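# Hang each pipette on the carousel at its volume slot

## Task

Every hand pipette lying on the bench must end up hung on the carousel, whose head can rotate, at the spot labelled with that pipette's own volume (the volume is printed on the top of its plunger button). The tip of the pipette's finger hook must sit behind the rail at the inner end of that slot, and the pipette must stay there on its own, not held by the robot, when the scene ends.

## Robot and tools

ROBOT. Two arms, left_arm and right_arm. Each has six joints, always listed as waist, shoulder, elbow, wrist pitch, wrist yaw, wrist roll, followed by the gripper opening. Stated joint ranges in rad: waist -2.618 to 3.054, shoulder 0.000 to 3.142, elbow 0.000 to 3.142, wrist pitch -1.571 to 1.571, wrist yaw -1.571 to 1.571, wrist roll -2.094 to 2.094. A joint's true end may differ from these by up to 0.036 rad either way.

FRAME. Gripper poses are given in one scene frame shared by both arms: origin on the table surface midway between the arms, +x pointing out over the table, +z up, left_arm on the +y side. The arm names do not tell you which side of an image an arm appears on. A gripper's fingers point along its own +z and close along its own y. end_effector_position is the point between the finger pads, roughly 1 cm short of the fingertips; printed positions can be somewhat wrong, worse when the arm is stretched far.

execute_actions(actions). actions is a list of up to 15 actions. Each action is a table of up to 15 rows; each row lasts one control step (1/30 s), and if the table is shorter its last row is repeated until 15 steps (0.5 s) have run. A row is one list of 14 numbers covering both arms, each in [-1, 1]: left_arm's six joint values then its opening, then the same seven for right_arm. Joint values are offsets, scaled so 1.0 equals 1.202 rad (waist), 1.258 (shoulder), 1.238 (elbow), 2.073 (wrist pitch), 2.022 (wrist yaw and wrist roll). Every row's offsets count from the angles the arm had when that action began, not from the previous row; for the first action in a call they count from the last angles reported in this scene. Opening is absolute, not an offset: +1 fully open, -1 closed. An empty list just returns the current state. If an action would push a joint more than 0.036 rad outward beyond its range (judged from that action's start angles), the action is rejected for both arms; a malformed action, or a first action failing this test, rejects the whole call with no motion. A joint asked past its real end is stopped there, and the result may say "joint sent to its limit" (no such line does not prove there is more room).

Speed caps: per control step a joint's target may lead its measured angle by at most 0.202 rad (waist), 0.258 (shoulder), 0.238 (elbow), 0.573 (wrist pitch), 0.522 (wrist yaw, wrist roll), and all targets are pulled back if they would move the gripper over 70 mm from where it is measured. Large offsets therefore need several actions; an unfinished motion may not complete by itself, so command the remainder. Zero offsets can let an arm droop a little each action: in the first call of a reply send offsets back to the angles you want, then zeros, increasing the correction if a joint keeps falling short.

move(target, speed, blocking). target is one 14-number row laid out as above; its joint numbers are offsets from the "Joint positions" in the latest result that showed them, and openings are absolute and applied at once. All joints travel so they finish together, so the gripper usually follows a curve. speed (rad/s, 0.01 to 2, default 0.5) applies to the joint with the largest travel. Paths take 0.5 to 10 s; longer ones are cut off at 10 s. Moves ignore obstacles and the other arm. Faster moves hit harder, and targets set beyond a contact press harder. The result adds a "move:" line: the ending (done, off_target, moving, held, fault, naming the arms concerned), limits=held or limits=none, and each arm's joint furthest from target. Sending the offsets from Joint positions to Joint targets keeps an existing press about the same. blocking=false returns after 0.5 s while motion continues; then call wait or stop before any other action or move.

wait(seconds): 0 to 10 s, arms hold their last command; returns early if a running move ends. stop(): brakes a running move (needs room, more when fast); fingers continue. zoom_image(camera, region): region [x0, y0, x1, y1] in pixels, origin top-left, at most 504 by 504. finished_scene(scene): pass the current scene number; it ends the scene irreversibly and reports success.

CAMERAS: cam_head_left, cam_head_right, cam_high, cam_low (672x504 each), cam_left_wrist, cam_right_wrist (616x616), returned in that order.

RESULTS. The state line gives each arm's end_effector_position (m) and end_effector_quat_wxyz. Joint positions and Joint velocities give six joints (rad, rad/s) plus finger-pad gap (m; 0.094 when fully open). Joint targets shows the angles currently being driven toward. grip_measured is the opening on the command scale, with a fixed per-gripper error near 1 mm. Step readings list joint angles at some steps; HELD marks steps where an arm's command was held back. "joint command not followed" means the clearance check altered targets. Torque readings include offsets and noise. MOTOR HOT appears at 75 °C; 90 °C stops that arm for 10 s; 100 °C makes it drop everything and sag (OVER-TEMPERATURE FAULT).

GRIPPING. To hold something, command an opening about 0.03 below grip_measured; smaller gaps grip more lightly. Pad force tops out around 50 to 62 N, less on parts under about 2 mm thick.

AVOID. Knocking or placing anything off the table ends the scene. Do not let the arms collide or press on each other. Avoid drops, slips, slams, hard hits and heavy pushing, and long holding that heats motors. Objects may be briefly tugged or nudged by outside disturbances. Between replies the robot keeps holding its last command.

Each tool is called after "Emit:" by a JSON object that holds its "op" and its "data".

## Session

I'll start by reading the current state and camera images.

Emit:
{"op": "execute_actions", "data": {"actions": []}}

Scene clock: 0.00 s.
left_arm: end_effector_position=(+0.7470, +0.3890, +0.1231) grip_measured=+1.000 end_effector_quat_wxyz=(+0.552, +0.513, +0.496, +0.432) | right_arm: end_effector_position=(+0.1113, +0.1026, +0.3492) grip_measured=+1.000 end_effector_quat_wxyz=(-0.660, +0.725, -0.193, +0.040)
Joint names: [waist, shoulder, elbow, wrist pitch, wrist yaw, wrist roll]
Joint positions: left_arm=[0.187 2.718 2.074 0.624 0.454 1.476 0.094] | right_arm=[ 1.438  1.109  0.972  0.009  0.158 -1.351  0.094]
Joint velocities: left_arm=[ 0.002  0.002  0.002 -0.022 -0.007  0.007  0.   ] | right_arm=[ 0.002 -0.017  0.002  0.051  0.022  0.007  0.   ]
Joint torques (N m, as the arm reports them, + toward a larger angle): no reading
Joint targets: left_arm=[0.187 2.693 2.087 0.633 0.455 1.467] | right_arm=[1.438 1.101 0.982 0.010 0.157 -1.340]

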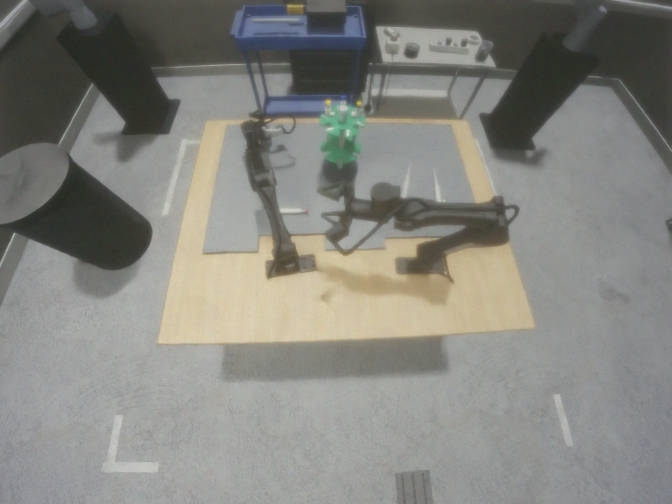

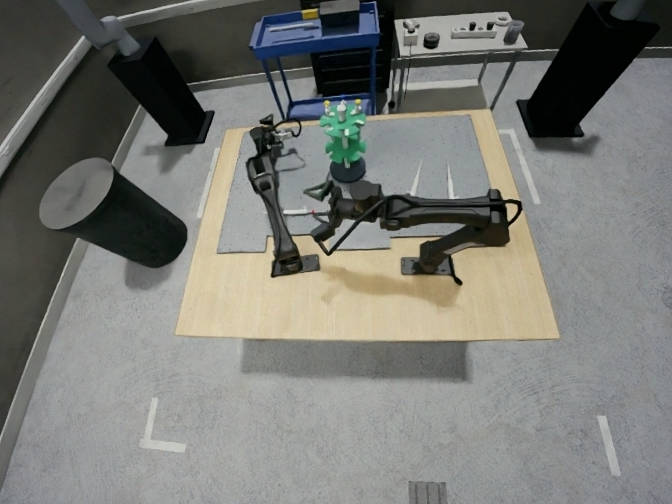

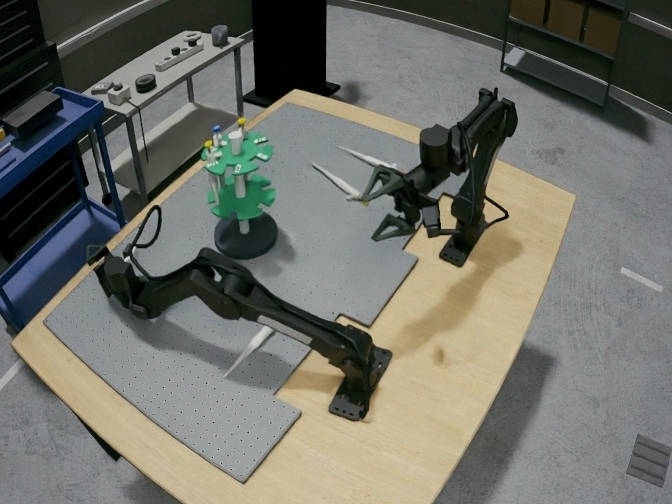

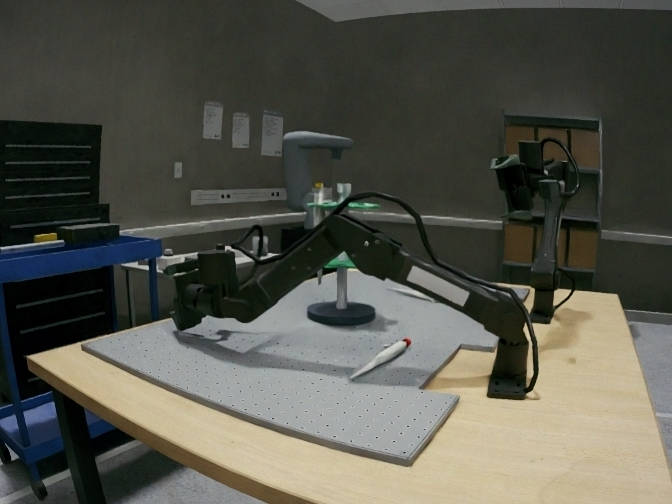

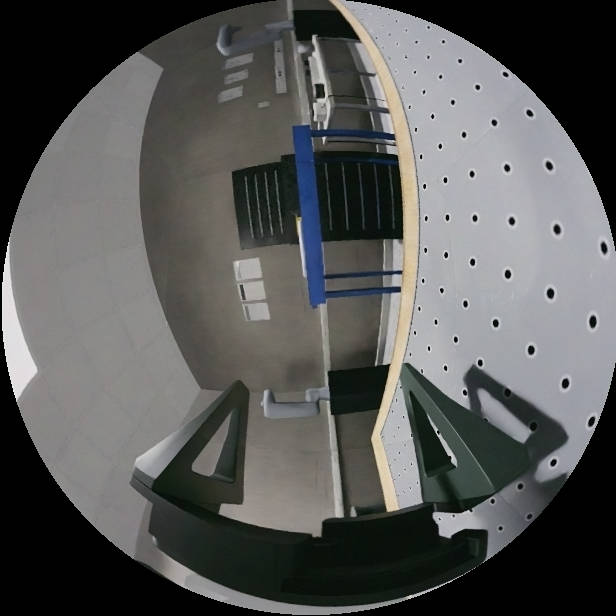

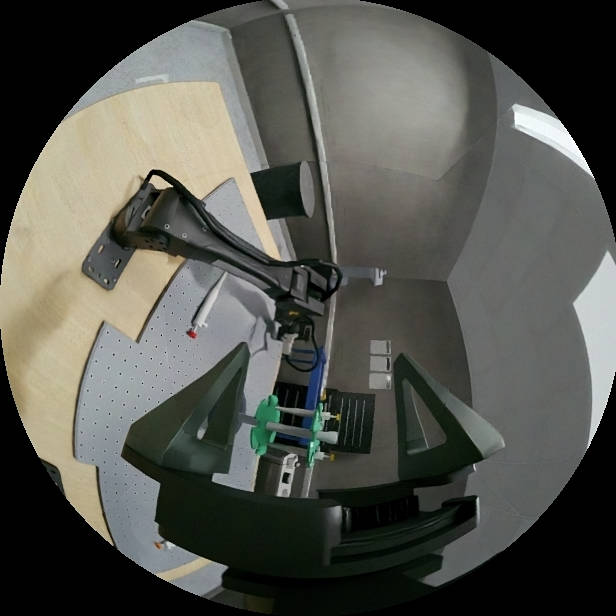

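Emit:
{"op": "zoom_image", "data": {"camera": "cam_high", "region": [180, 100, 320, 270]}}

Emit:
{"op": "zoom_image", "data": {"camera": "cam_head_left", "region": [190, 80, 530, 300]}}

Region (180, 100, 320, 270) of cam_high's 672x504 image, scaled by 2.965, with more detail than that image has; it fills the left 415 columns of this view, and the rest is white.

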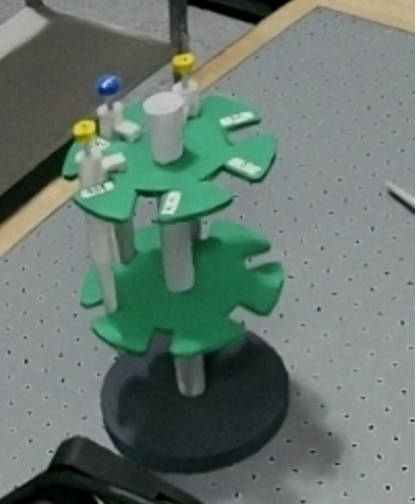

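Region (190, 80, 530, 300) of cam_head_left's 672x504 image, scaled by 1.482, with more detail than that image has; it fills the top 326 rows of this view, and the rest is white.

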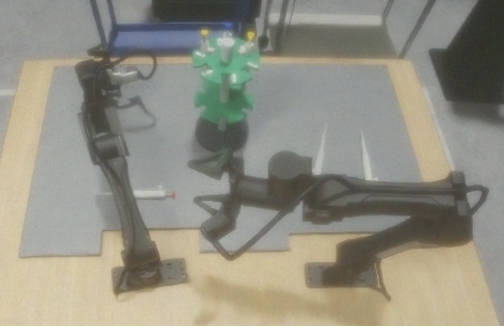

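Emit:
{"op": "move", "data": {"target": [0, -0.968, -0.625, -0.542, -0.2245, -0.730, 1, -0.947, -0.325, -0.058, -0.390, -0.078, 0.668, 1], "speed": 0.8}}

Scene clock: 54.83 s.
left_arm: end_effector_position=(+0.4619, +0.3769, +0.2288) grip_measured=+1.000 end_effector_quat_wxyz=(+0.413, -0.137, +0.898, +0.064) | right_arm: end_effector_position=(+0.2679, -0.2156, +0.2569) grip_measured=+1.000 end_effector_quat_wxyz=(+0.460, -0.125, +0.877, +0.057)
Joint names: [waist, shoulder, elbow, wrist pitch, wrist yaw, wrist roll]
Joint positions: left_arm=[ 0.187  1.523  1.315 -0.5    0.008  0.008  0.094] | right_arm=[ 0.309  0.728  0.914 -0.792  0.013 -0.009  0.094]
Joint velocities: left_arm=[-0.007  0.007  0.007  0.007  0.022 -0.066  0.   ] | right_arm=[ 0.007 -0.007 -0.002 -0.007  0.007  0.051  0.   ]
Joint torques (N m, as the arm reports them, + toward a larger angle): left_arm=[ 0.   -8.2   6.01  1.24 -0.07 -0.07] | right_arm=[-0.75 -2.66  7.68  2.14 -0.16  0.08]
Joint targets: left_arm=[0.187 1.500 1.300 -0.499 0.001 -0.000] | right_arm=[0.300 0.701 0.900 -0.800 0.001 -0.000]
move: off_target (left_arm, right_arm); limits=none; left_arm: farthest joint: the shoulder, 0.023 radians from its target (1.218 radians at the start); right_arm: farthest joint: the shoulder, 0.027 radians from its target (0.409 radians at the start)

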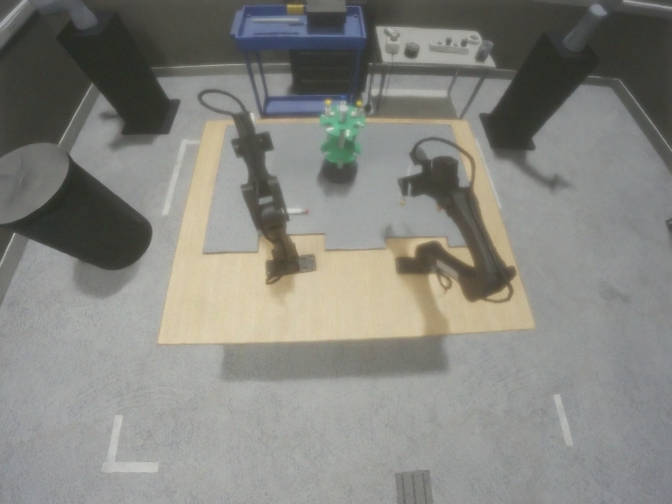

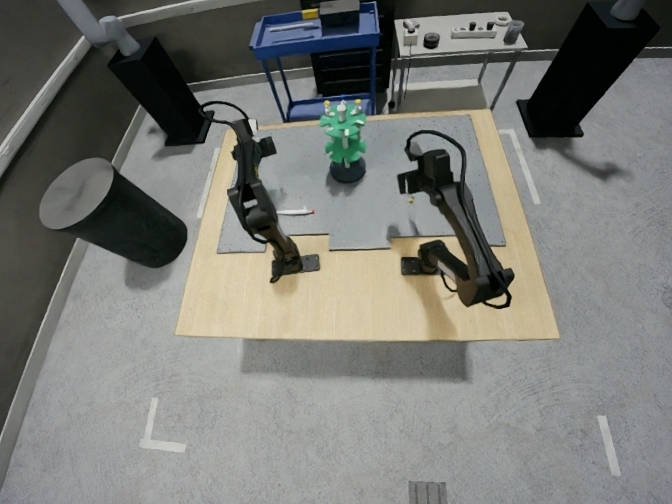

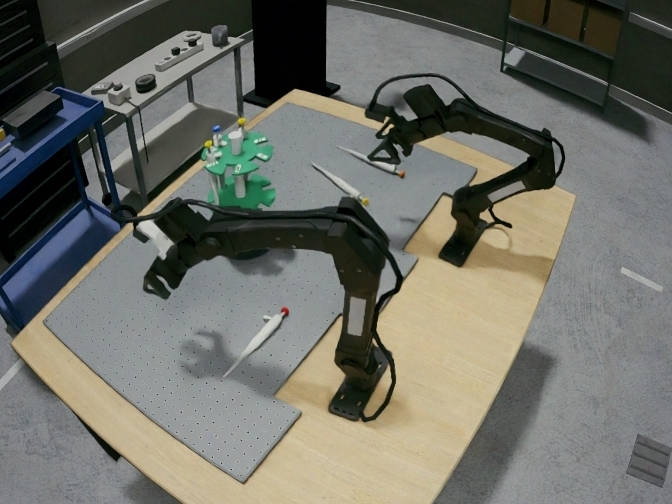

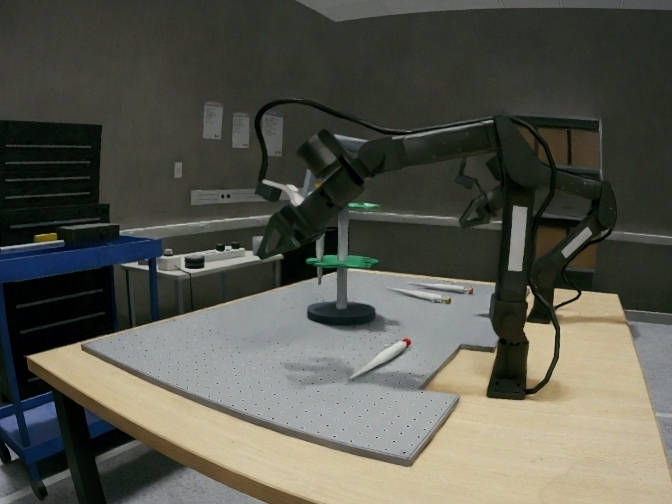

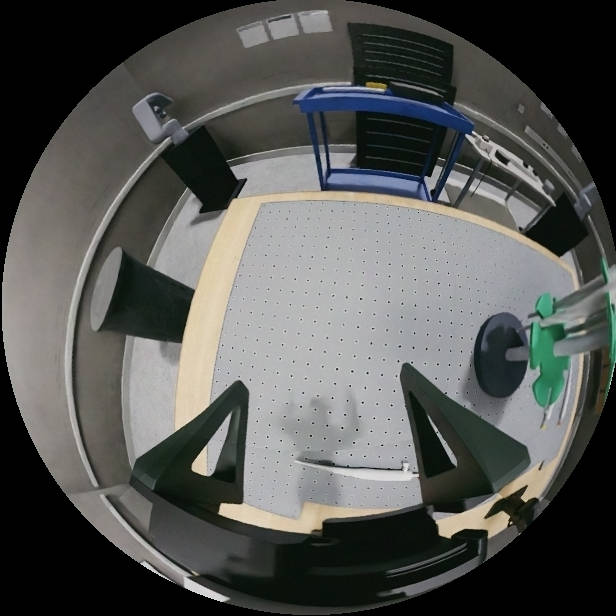

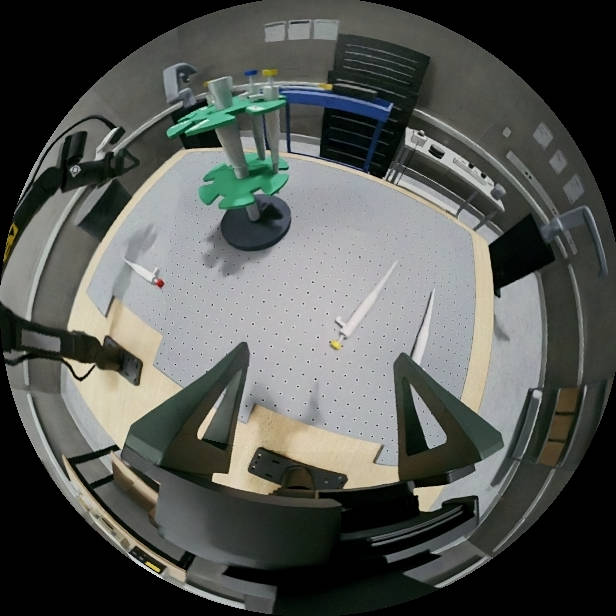

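Emit:
{"op": "zoom_image", "data": {"camera": "cam_right_wrist", "region": [150, 50, 330, 260]}}

Emit:
{"op": "zoom_image", "data": {"camera": "cam_right_wrist", "region": [310, 250, 450, 380]}}

Emit:
{"op": "zoom_image", "data": {"camera": "cam_high", "region": [195, 110, 285, 190]}}

Region (150, 50, 330, 260) of cam_right_wrist's 616x616 image, scaled by 2.400, with more detail than that image has; it fills the left 432 columns of this view, and the rest is white.

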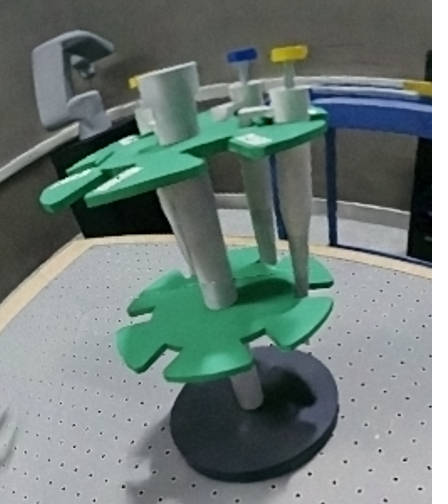

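Region (310, 250, 450, 380) of cam_right_wrist's 616x616 image, scaled by 3.600, with more detail than that image has; it fills the top 468 rows of this view, and the rest is white.

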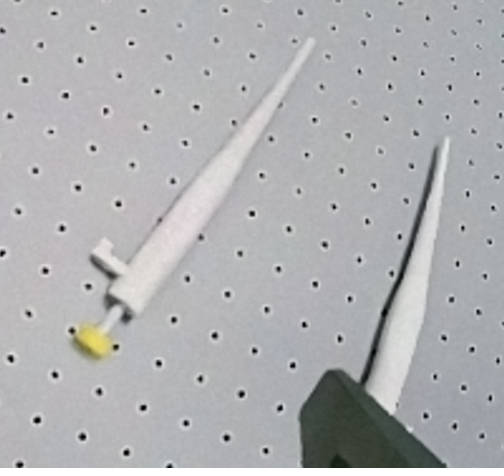

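Region (195, 110, 285, 190) of cam_high's 672x504 image, scaled by 5.600, with more detail than that image has.

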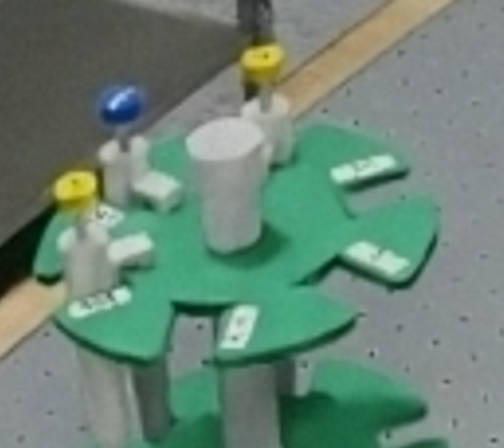

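Emit:
{"op": "move", "data": {"target": [0, -0.5, -0.25, -0.1, 0, 0, 1, 0.295, 0.458, 0.663, -0.0907, 0, 0, 1], "speed": 0.8}}

Scene clock: 176.63 s.
left_arm: end_effector_position=(+0.3213, +0.3311, +0.2714) grip_measured=+1.000 end_effector_quat_wxyz=(+0.459, -0.134, +0.875, +0.071) | right_arm: end_effector_position=(+0.3120, -0.0762, +0.3929) grip_measured=+1.000 end_effector_quat_wxyz=(+0.462, -0.270, +0.832, +0.142)
Joint names: [waist, shoulder, elbow, wrist pitch, wrist yaw, wrist roll]
Joint positions: left_arm=[ 0.187  0.912  1.017 -0.709  0.008  0.008  0.094] | right_arm=[ 0.655  1.293  1.703 -0.972  0.013 -0.008  0.094]
Joint velocities: left_arm=[-0.002 -0.012 -0.012  0.051 -0.007 -0.007  0.   ] | right_arm=[-0.002 -0.027  0.002  0.007  0.007  0.022  0.   ]
Joint torques (N m, as the arm reports them, + toward a larger angle): left_arm=[-0.01 -2.56  6.11  1.33  0.01  0.  ] | right_arm=[ 0.57 -3.84 10.68  2.18 -0.01 -0.02]
Joint targets: left_arm=[0.187 0.894 1.006 -0.708 0.008 0.008] | right_arm=[0.664 1.304 1.734 -0.980 0.013 -0.009]
move: off_target (right_arm); limits=none; left_arm: farthest joint: the shoulder, 0.018 radians from its target (0.629 radians at the start); right_arm: farthest joint: the elbow, 0.032 radians from its target (0.821 radians at the start)

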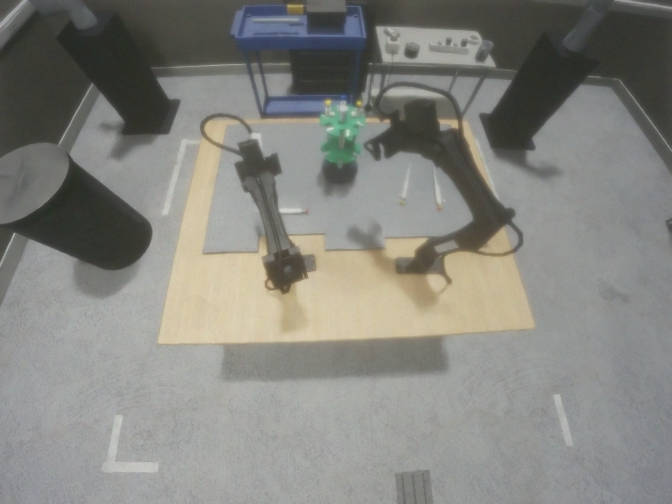

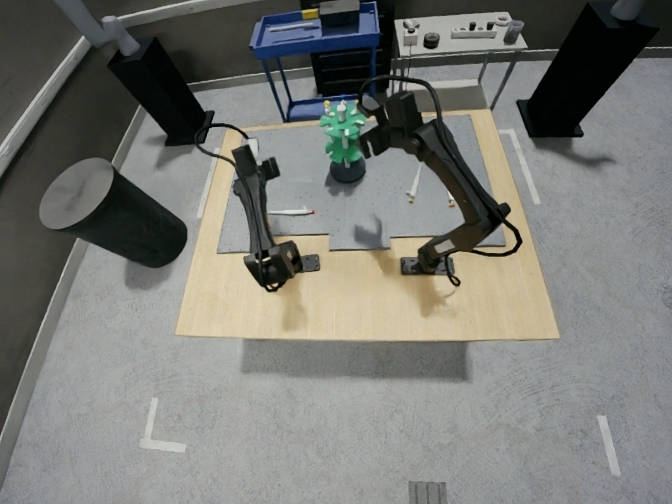

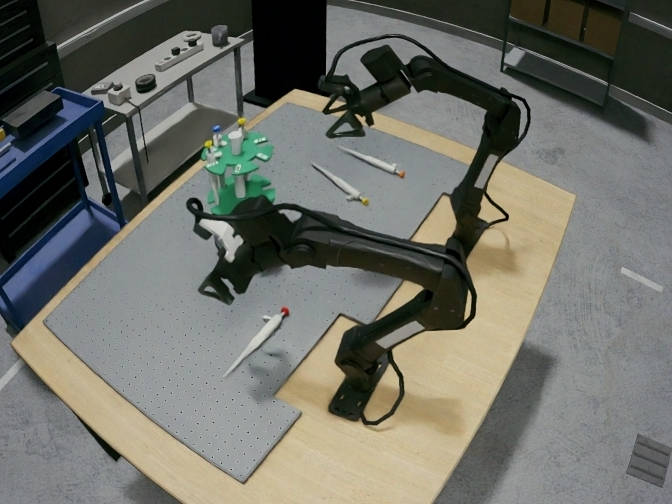

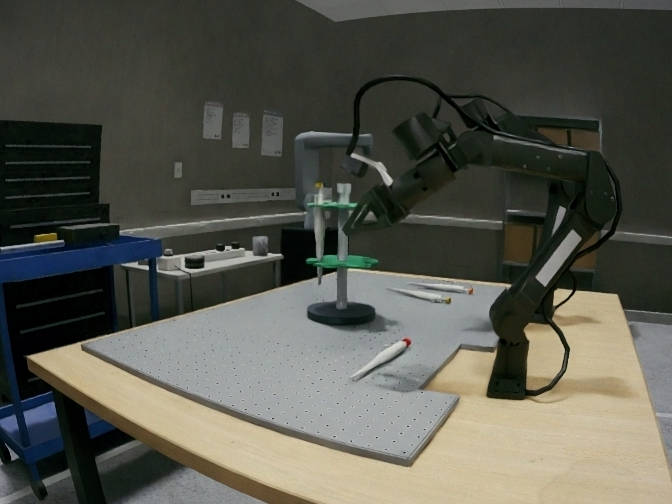

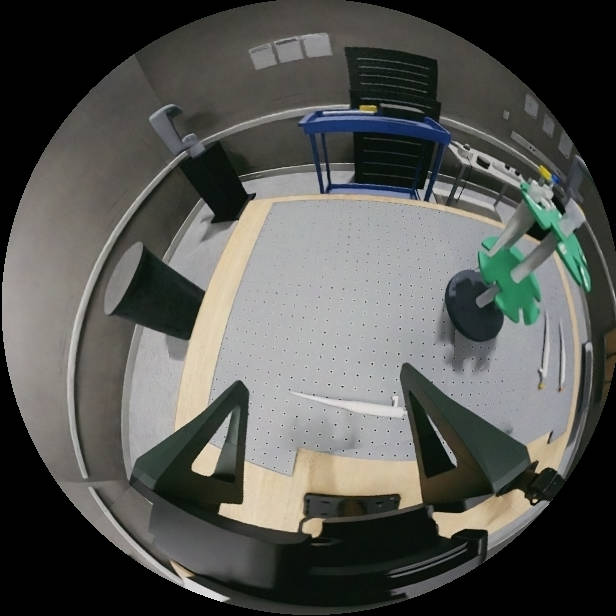

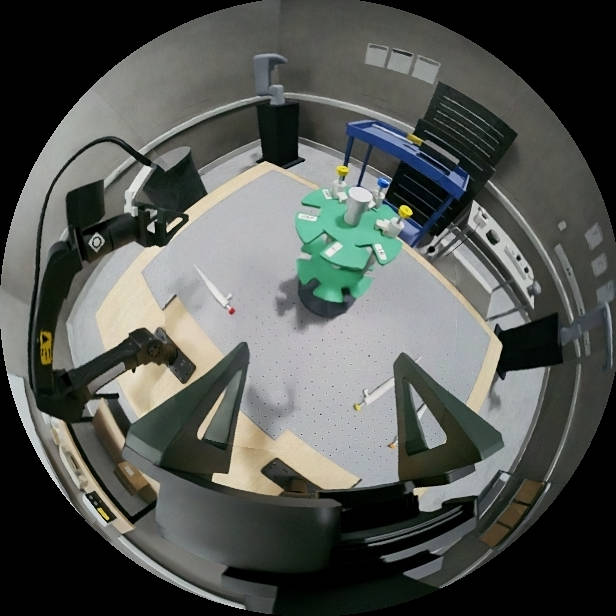

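Emit:
{"op": "zoom_image", "data": {"camera": "cam_right_wrist", "region": [285, 155, 425, 285]}}

Region (285, 155, 425, 285) of cam_right_wrist's 616x616 image, scaled by 3.600, with more detail than that image has; it fills the top 468 rows of this view, and the rest is white.

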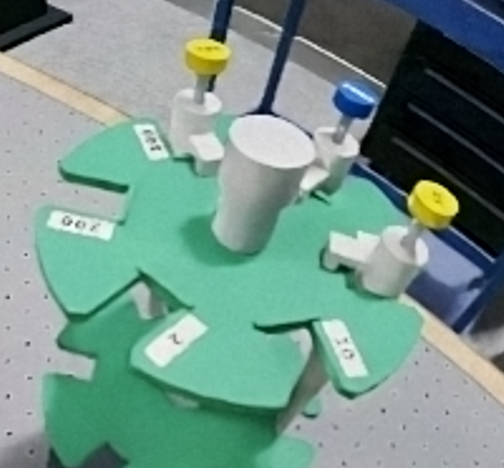

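Emit:
{"op": "zoom_image", "data": {"camera": "cam_head_left", "region": [300, 85, 400, 195]}}

Emit:
{"op": "zoom_image", "data": {"camera": "cam_low", "region": [290, 160, 410, 340]}}

Region (300, 85, 400, 195) of cam_head_left's 672x504 image, scaled by 4.582, with more detail than that image has; it fills the left 458 columns of this view, and the rest is white.

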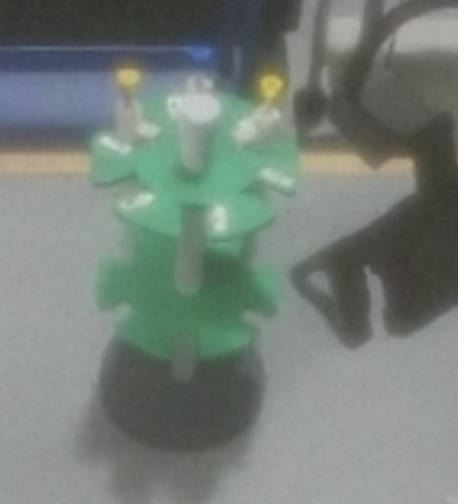

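Region (290, 160, 410, 340) of cam_low's 672x504 image, scaled by 2.800, with more detail than that image has.

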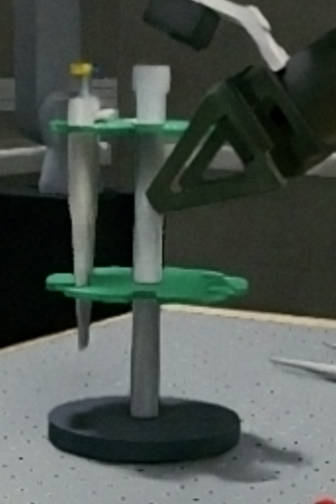

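Emit:
{"op": "zoom_image", "data": {"camera": "cam_right_wrist", "region": [185, 255, 255, 325]}}

Emit:
{"op": "zoom_image", "data": {"camera": "cam_head_right", "region": [395, 160, 475, 220]}}

Emit:
{"op": "zoom_image", "data": {"camera": "cam_high", "region": [300, 135, 420, 215]}}

Region (185, 255, 255, 325) of cam_right_wrist's 616x616 image, scaled by 7.200, with more detail than that image has.

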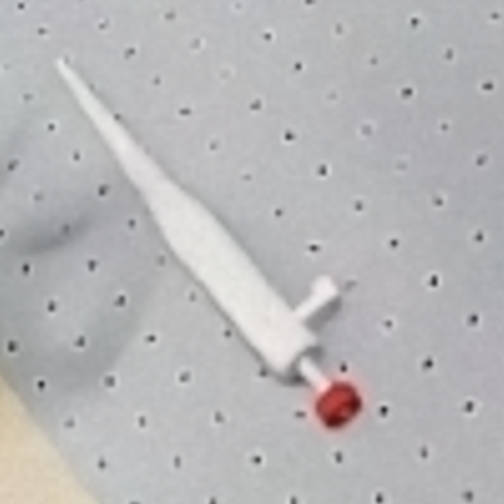

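Region (395, 160, 475, 220) of cam_head_right's 672x504 image, scaled by 6.300, with more detail than that image has; it fills the top 378 rows of this view, and the rest is white.

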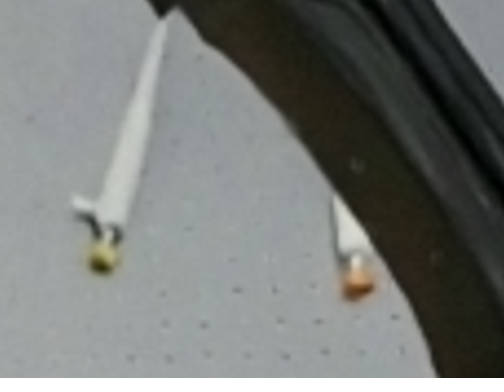

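Region (300, 135, 420, 215) of cam_high's 672x504 image, scaled by 4.200, with more detail than that image has.

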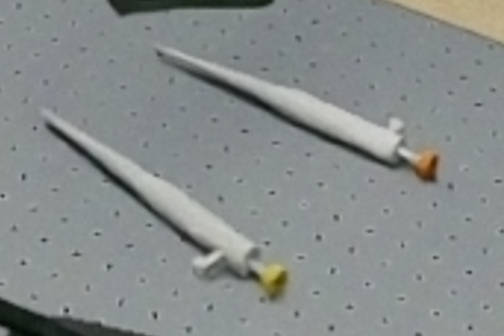

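Emit:
{"op": "zoom_image", "data": {"camera": "cam_left_wrist", "region": [220, 340, 460, 540]}}

Region (220, 340, 460, 540) of cam_left_wrist's 616x616 image, scaled by 2.100, with more detail than that image has.

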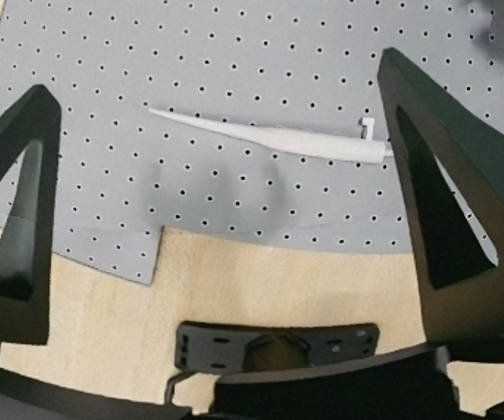

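Emit:
{"op": "move", "data": {"target": [0, 0, 0, 0, 0, 0, 1, -0.475, 0.647, 0.206, -0.217, -0.006, 0.155, 1], "speed": 0.8}}

Scene clock: 298.47 s.
left_arm: end_effector_position=(+0.3211, +0.3310, +0.2711) grip_measured=+1.000 end_effector_quat_wxyz=(+0.458, -0.134, +0.876, +0.071) | right_arm: end_effector_position=(+0.4216, -0.2660, +0.1081) grip_measured=+1.000 end_effector_quat_wxyz=(-0.016, +0.123, +0.992, -0.007)
Joint names: [waist, shoulder, elbow, wrist pitch, wrist yaw, wrist roll]
Joint positions: left_arm=[ 0.187  0.912  1.017 -0.711  0.008  0.008  0.094] | right_arm=[ 0.079  2.12   1.93  -1.414  0.009  0.298  0.094]
Joint velocities: left_arm=[-0.007 -0.007 -0.022 -0.037 -0.037  0.051  0.   ] | right_arm=[ 0.017 -0.027  0.017 -0.022  0.007  0.022  0.   ]
Joint torques (N m, as the arm reports them, + toward a larger angle): left_arm=[ 0.01 -1.12  6.95  1.34  0.01  0.  ] | right_arm=[  0.4  -14.35  10.25   0.28  -0.1    0.09]
Joint targets: left_arm=[0.187 0.912 1.017 -0.709 0.008 0.008] | right_arm=[0.085 2.107 1.958 -1.421 0.001 0.305]
move: off_target (right_arm); limits=none; left_arm: farthest joint: the wrist pitch, 0.002 radians from its target (0.000 radians at the start); right_arm: farthest joint: the elbow, 0.028 radians from its target (0.255 radians at the start)

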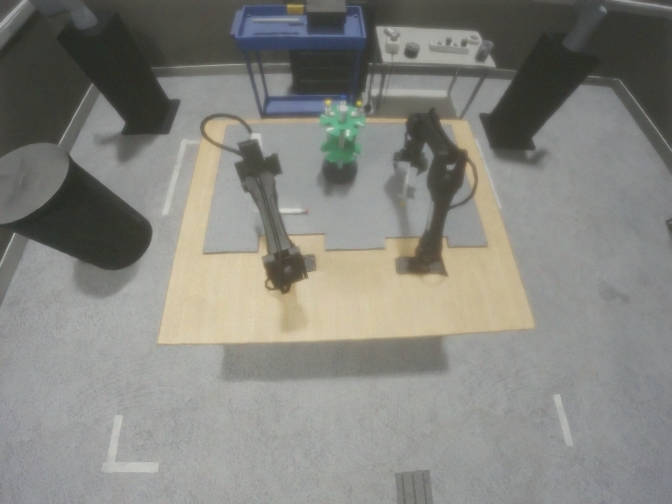

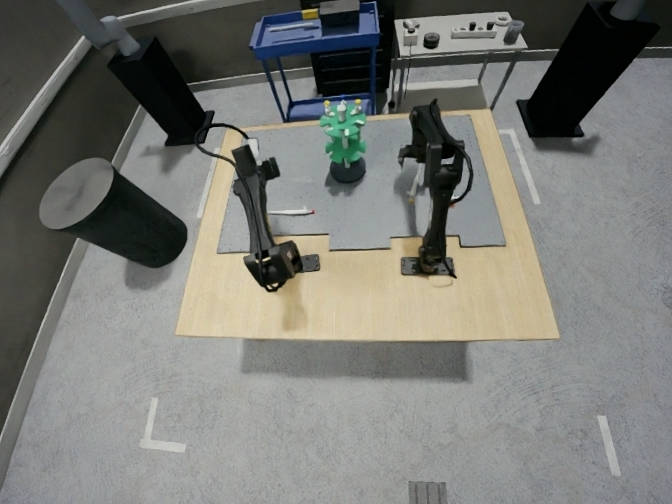

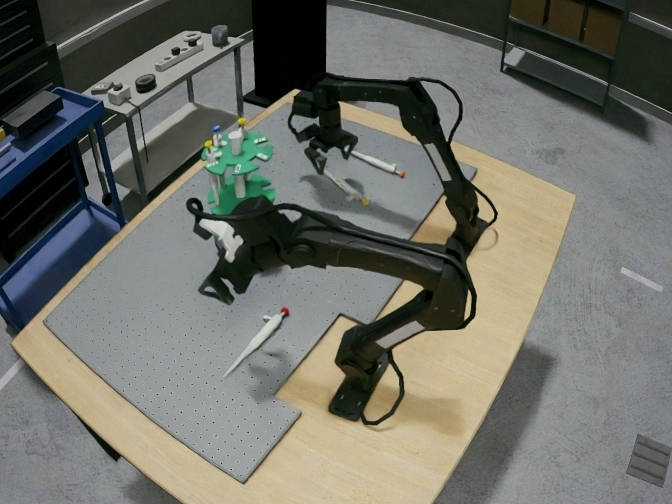

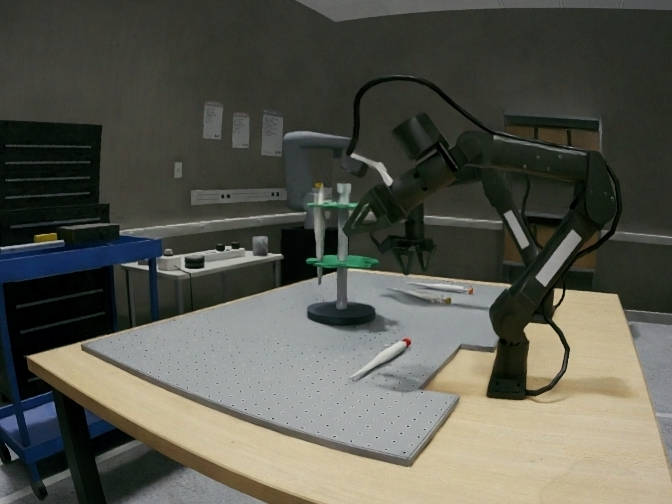

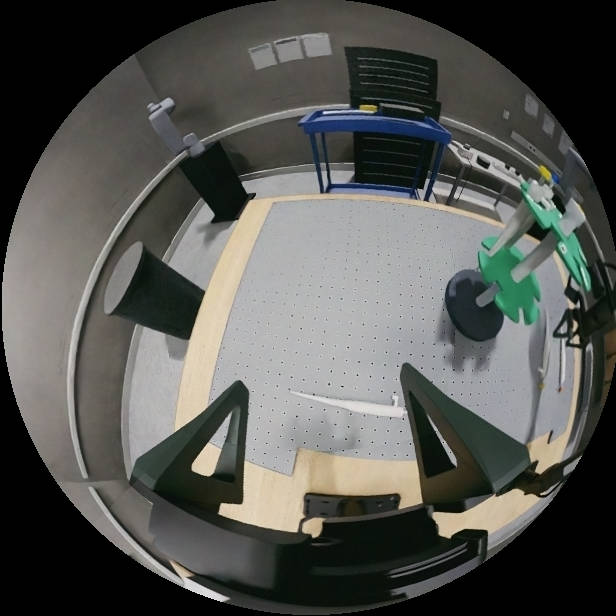

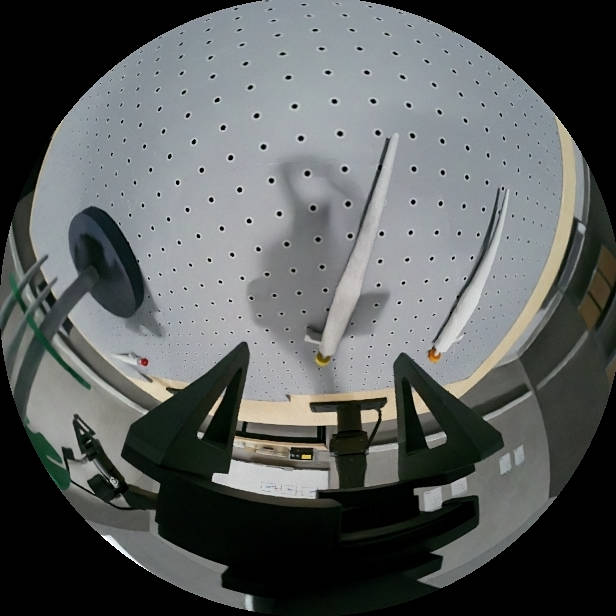

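Emit:
{"op": "zoom_image", "data": {"camera": "cam_right_wrist", "region": [200, 100, 480, 380]}}

Region (200, 100, 480, 380) of cam_right_wrist's 616x616 image, scaled by 1.800, with more detail than that image has.

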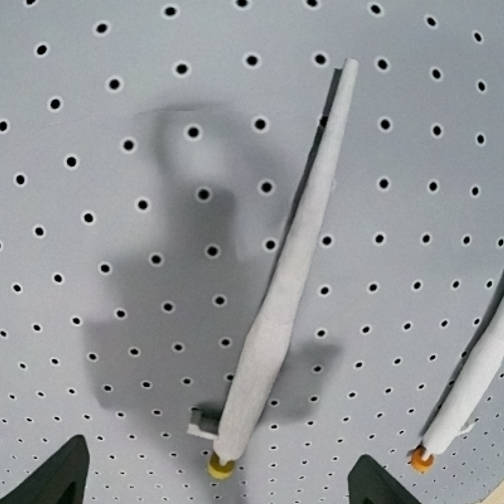

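Emit:
{"op": "move", "data": {"target": [0, 0, 0, 0, 0, 0, 1, -0.0566, 0.016, -0.107, 0.0936, -0.008, 0.040, 0.5], "speed": 0.3}}

Scene clock: 360.23 s.
left_arm: end_effector_position=(+0.3209, +0.3310, +0.2707) grip_measured=+1.000 end_effector_quat_wxyz=(+0.458, -0.134, +0.876, +0.071) | right_arm: end_effector_position=(+0.4361, -0.2896, +0.0738) grip_measured=+0.503 end_effector_quat_wxyz=(+0.008, +0.190, +0.982, +0.000)
Joint names: [waist, shoulder, elbow, wrist pitch, wrist yaw, wrist roll]
Joint positions: left_arm=[ 0.187  0.912  1.017 -0.712  0.008  0.008  0.094] | right_arm=[ 0.017  2.13   1.81  -1.234  0.002  0.372  0.071]
Joint velocities: left_arm=[ 0.002 -0.002  0.022  0.051 -0.037 -0.051  0.   ] | right_arm=[ 0.002  0.017 -0.007  0.007 -0.022 -0.022  0.001]
Joint torques (N m, as the arm reports them, + toward a larger angle): left_arm=[ 0.01 -1.12  6.96  1.34  0.01  0.  ] | right_arm=[ -0.5  -12.53   6.83   0.65  -0.13   0.07]
Joint targets: left_arm=[0.187 0.912 1.017 -0.711 0.008 0.008] | right_arm=[0.011 2.140 1.797 -1.220 -0.007 0.379]
move: done; limits=none; left_arm: farthest joint: the wrist pitch, 0.001 radians from its target (0.000 radians at the start); right_arm: farthest joint: the wrist pitch, 0.014 radians from its target (0.195 radians at the start)

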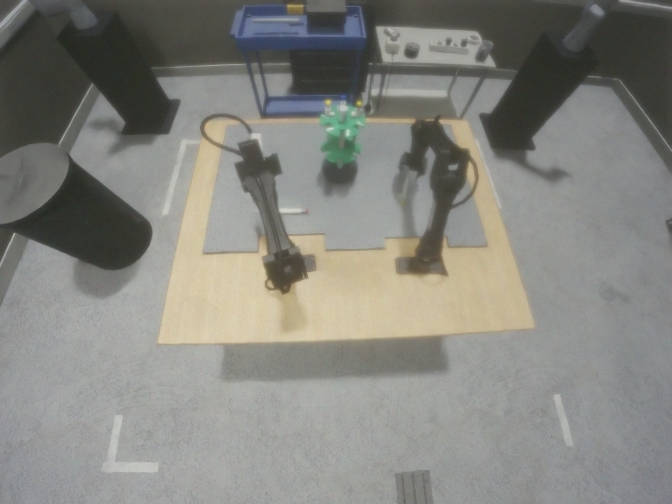

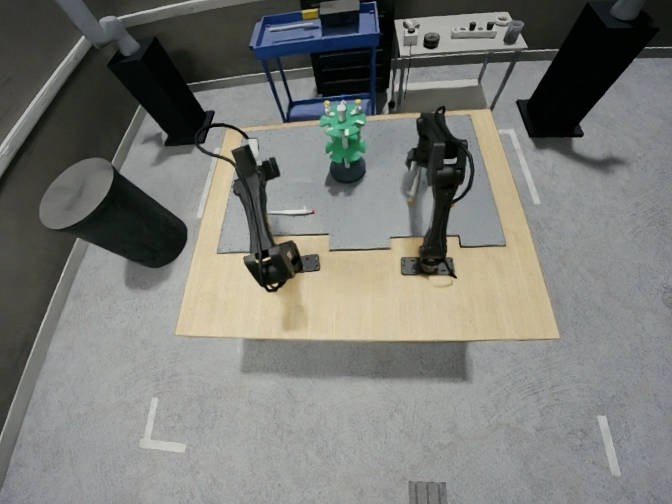

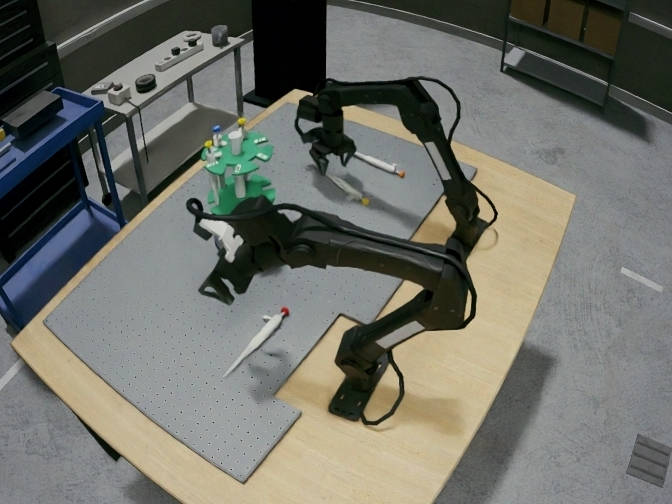

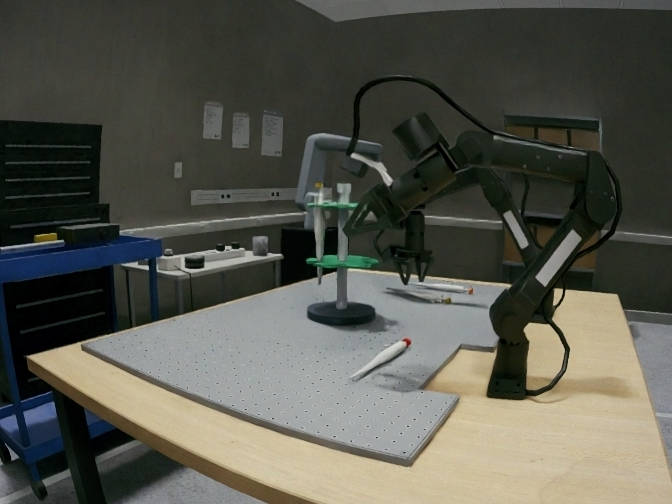

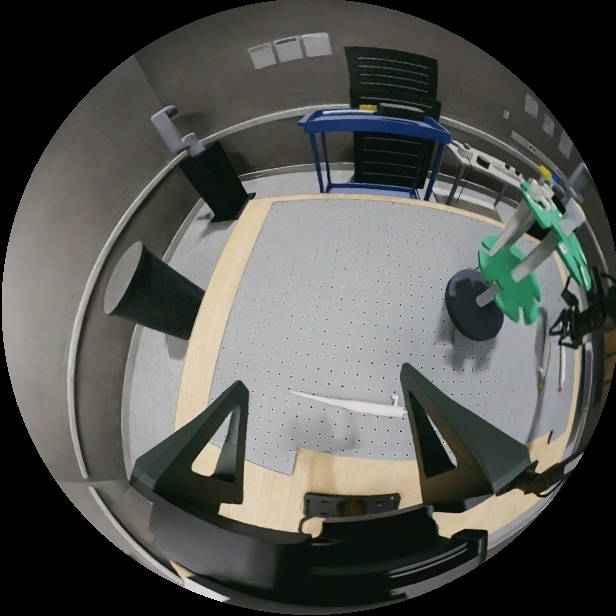

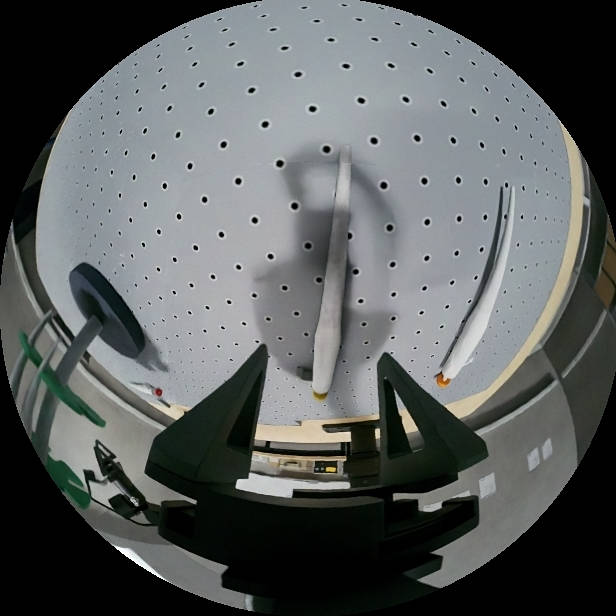

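Emit:
{"op": "zoom_image", "data": {"camera": "cam_low", "region": [370, 225, 490, 315]}}

Emit:
{"op": "zoom_image", "data": {"camera": "cam_right_wrist", "region": [200, 120, 480, 420]}}

Region (370, 225, 490, 315) of cam_low's 672x504 image, scaled by 4.200, with more detail than that image has; it fills the top 378 rows of this view, and the rest is white.

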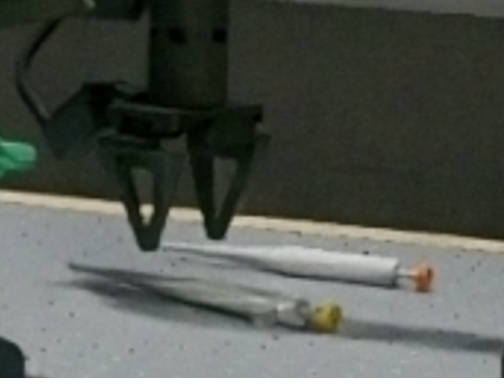

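Region (200, 120, 480, 420) of cam_right_wrist's 616x616 image, scaled by 1.680, with more detail than that image has; it fills the left 470 columns of this view, and the rest is white.

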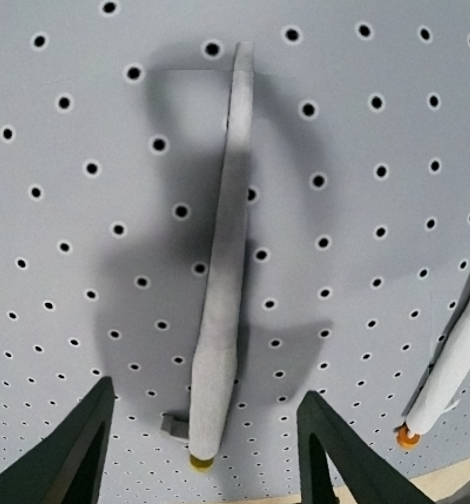

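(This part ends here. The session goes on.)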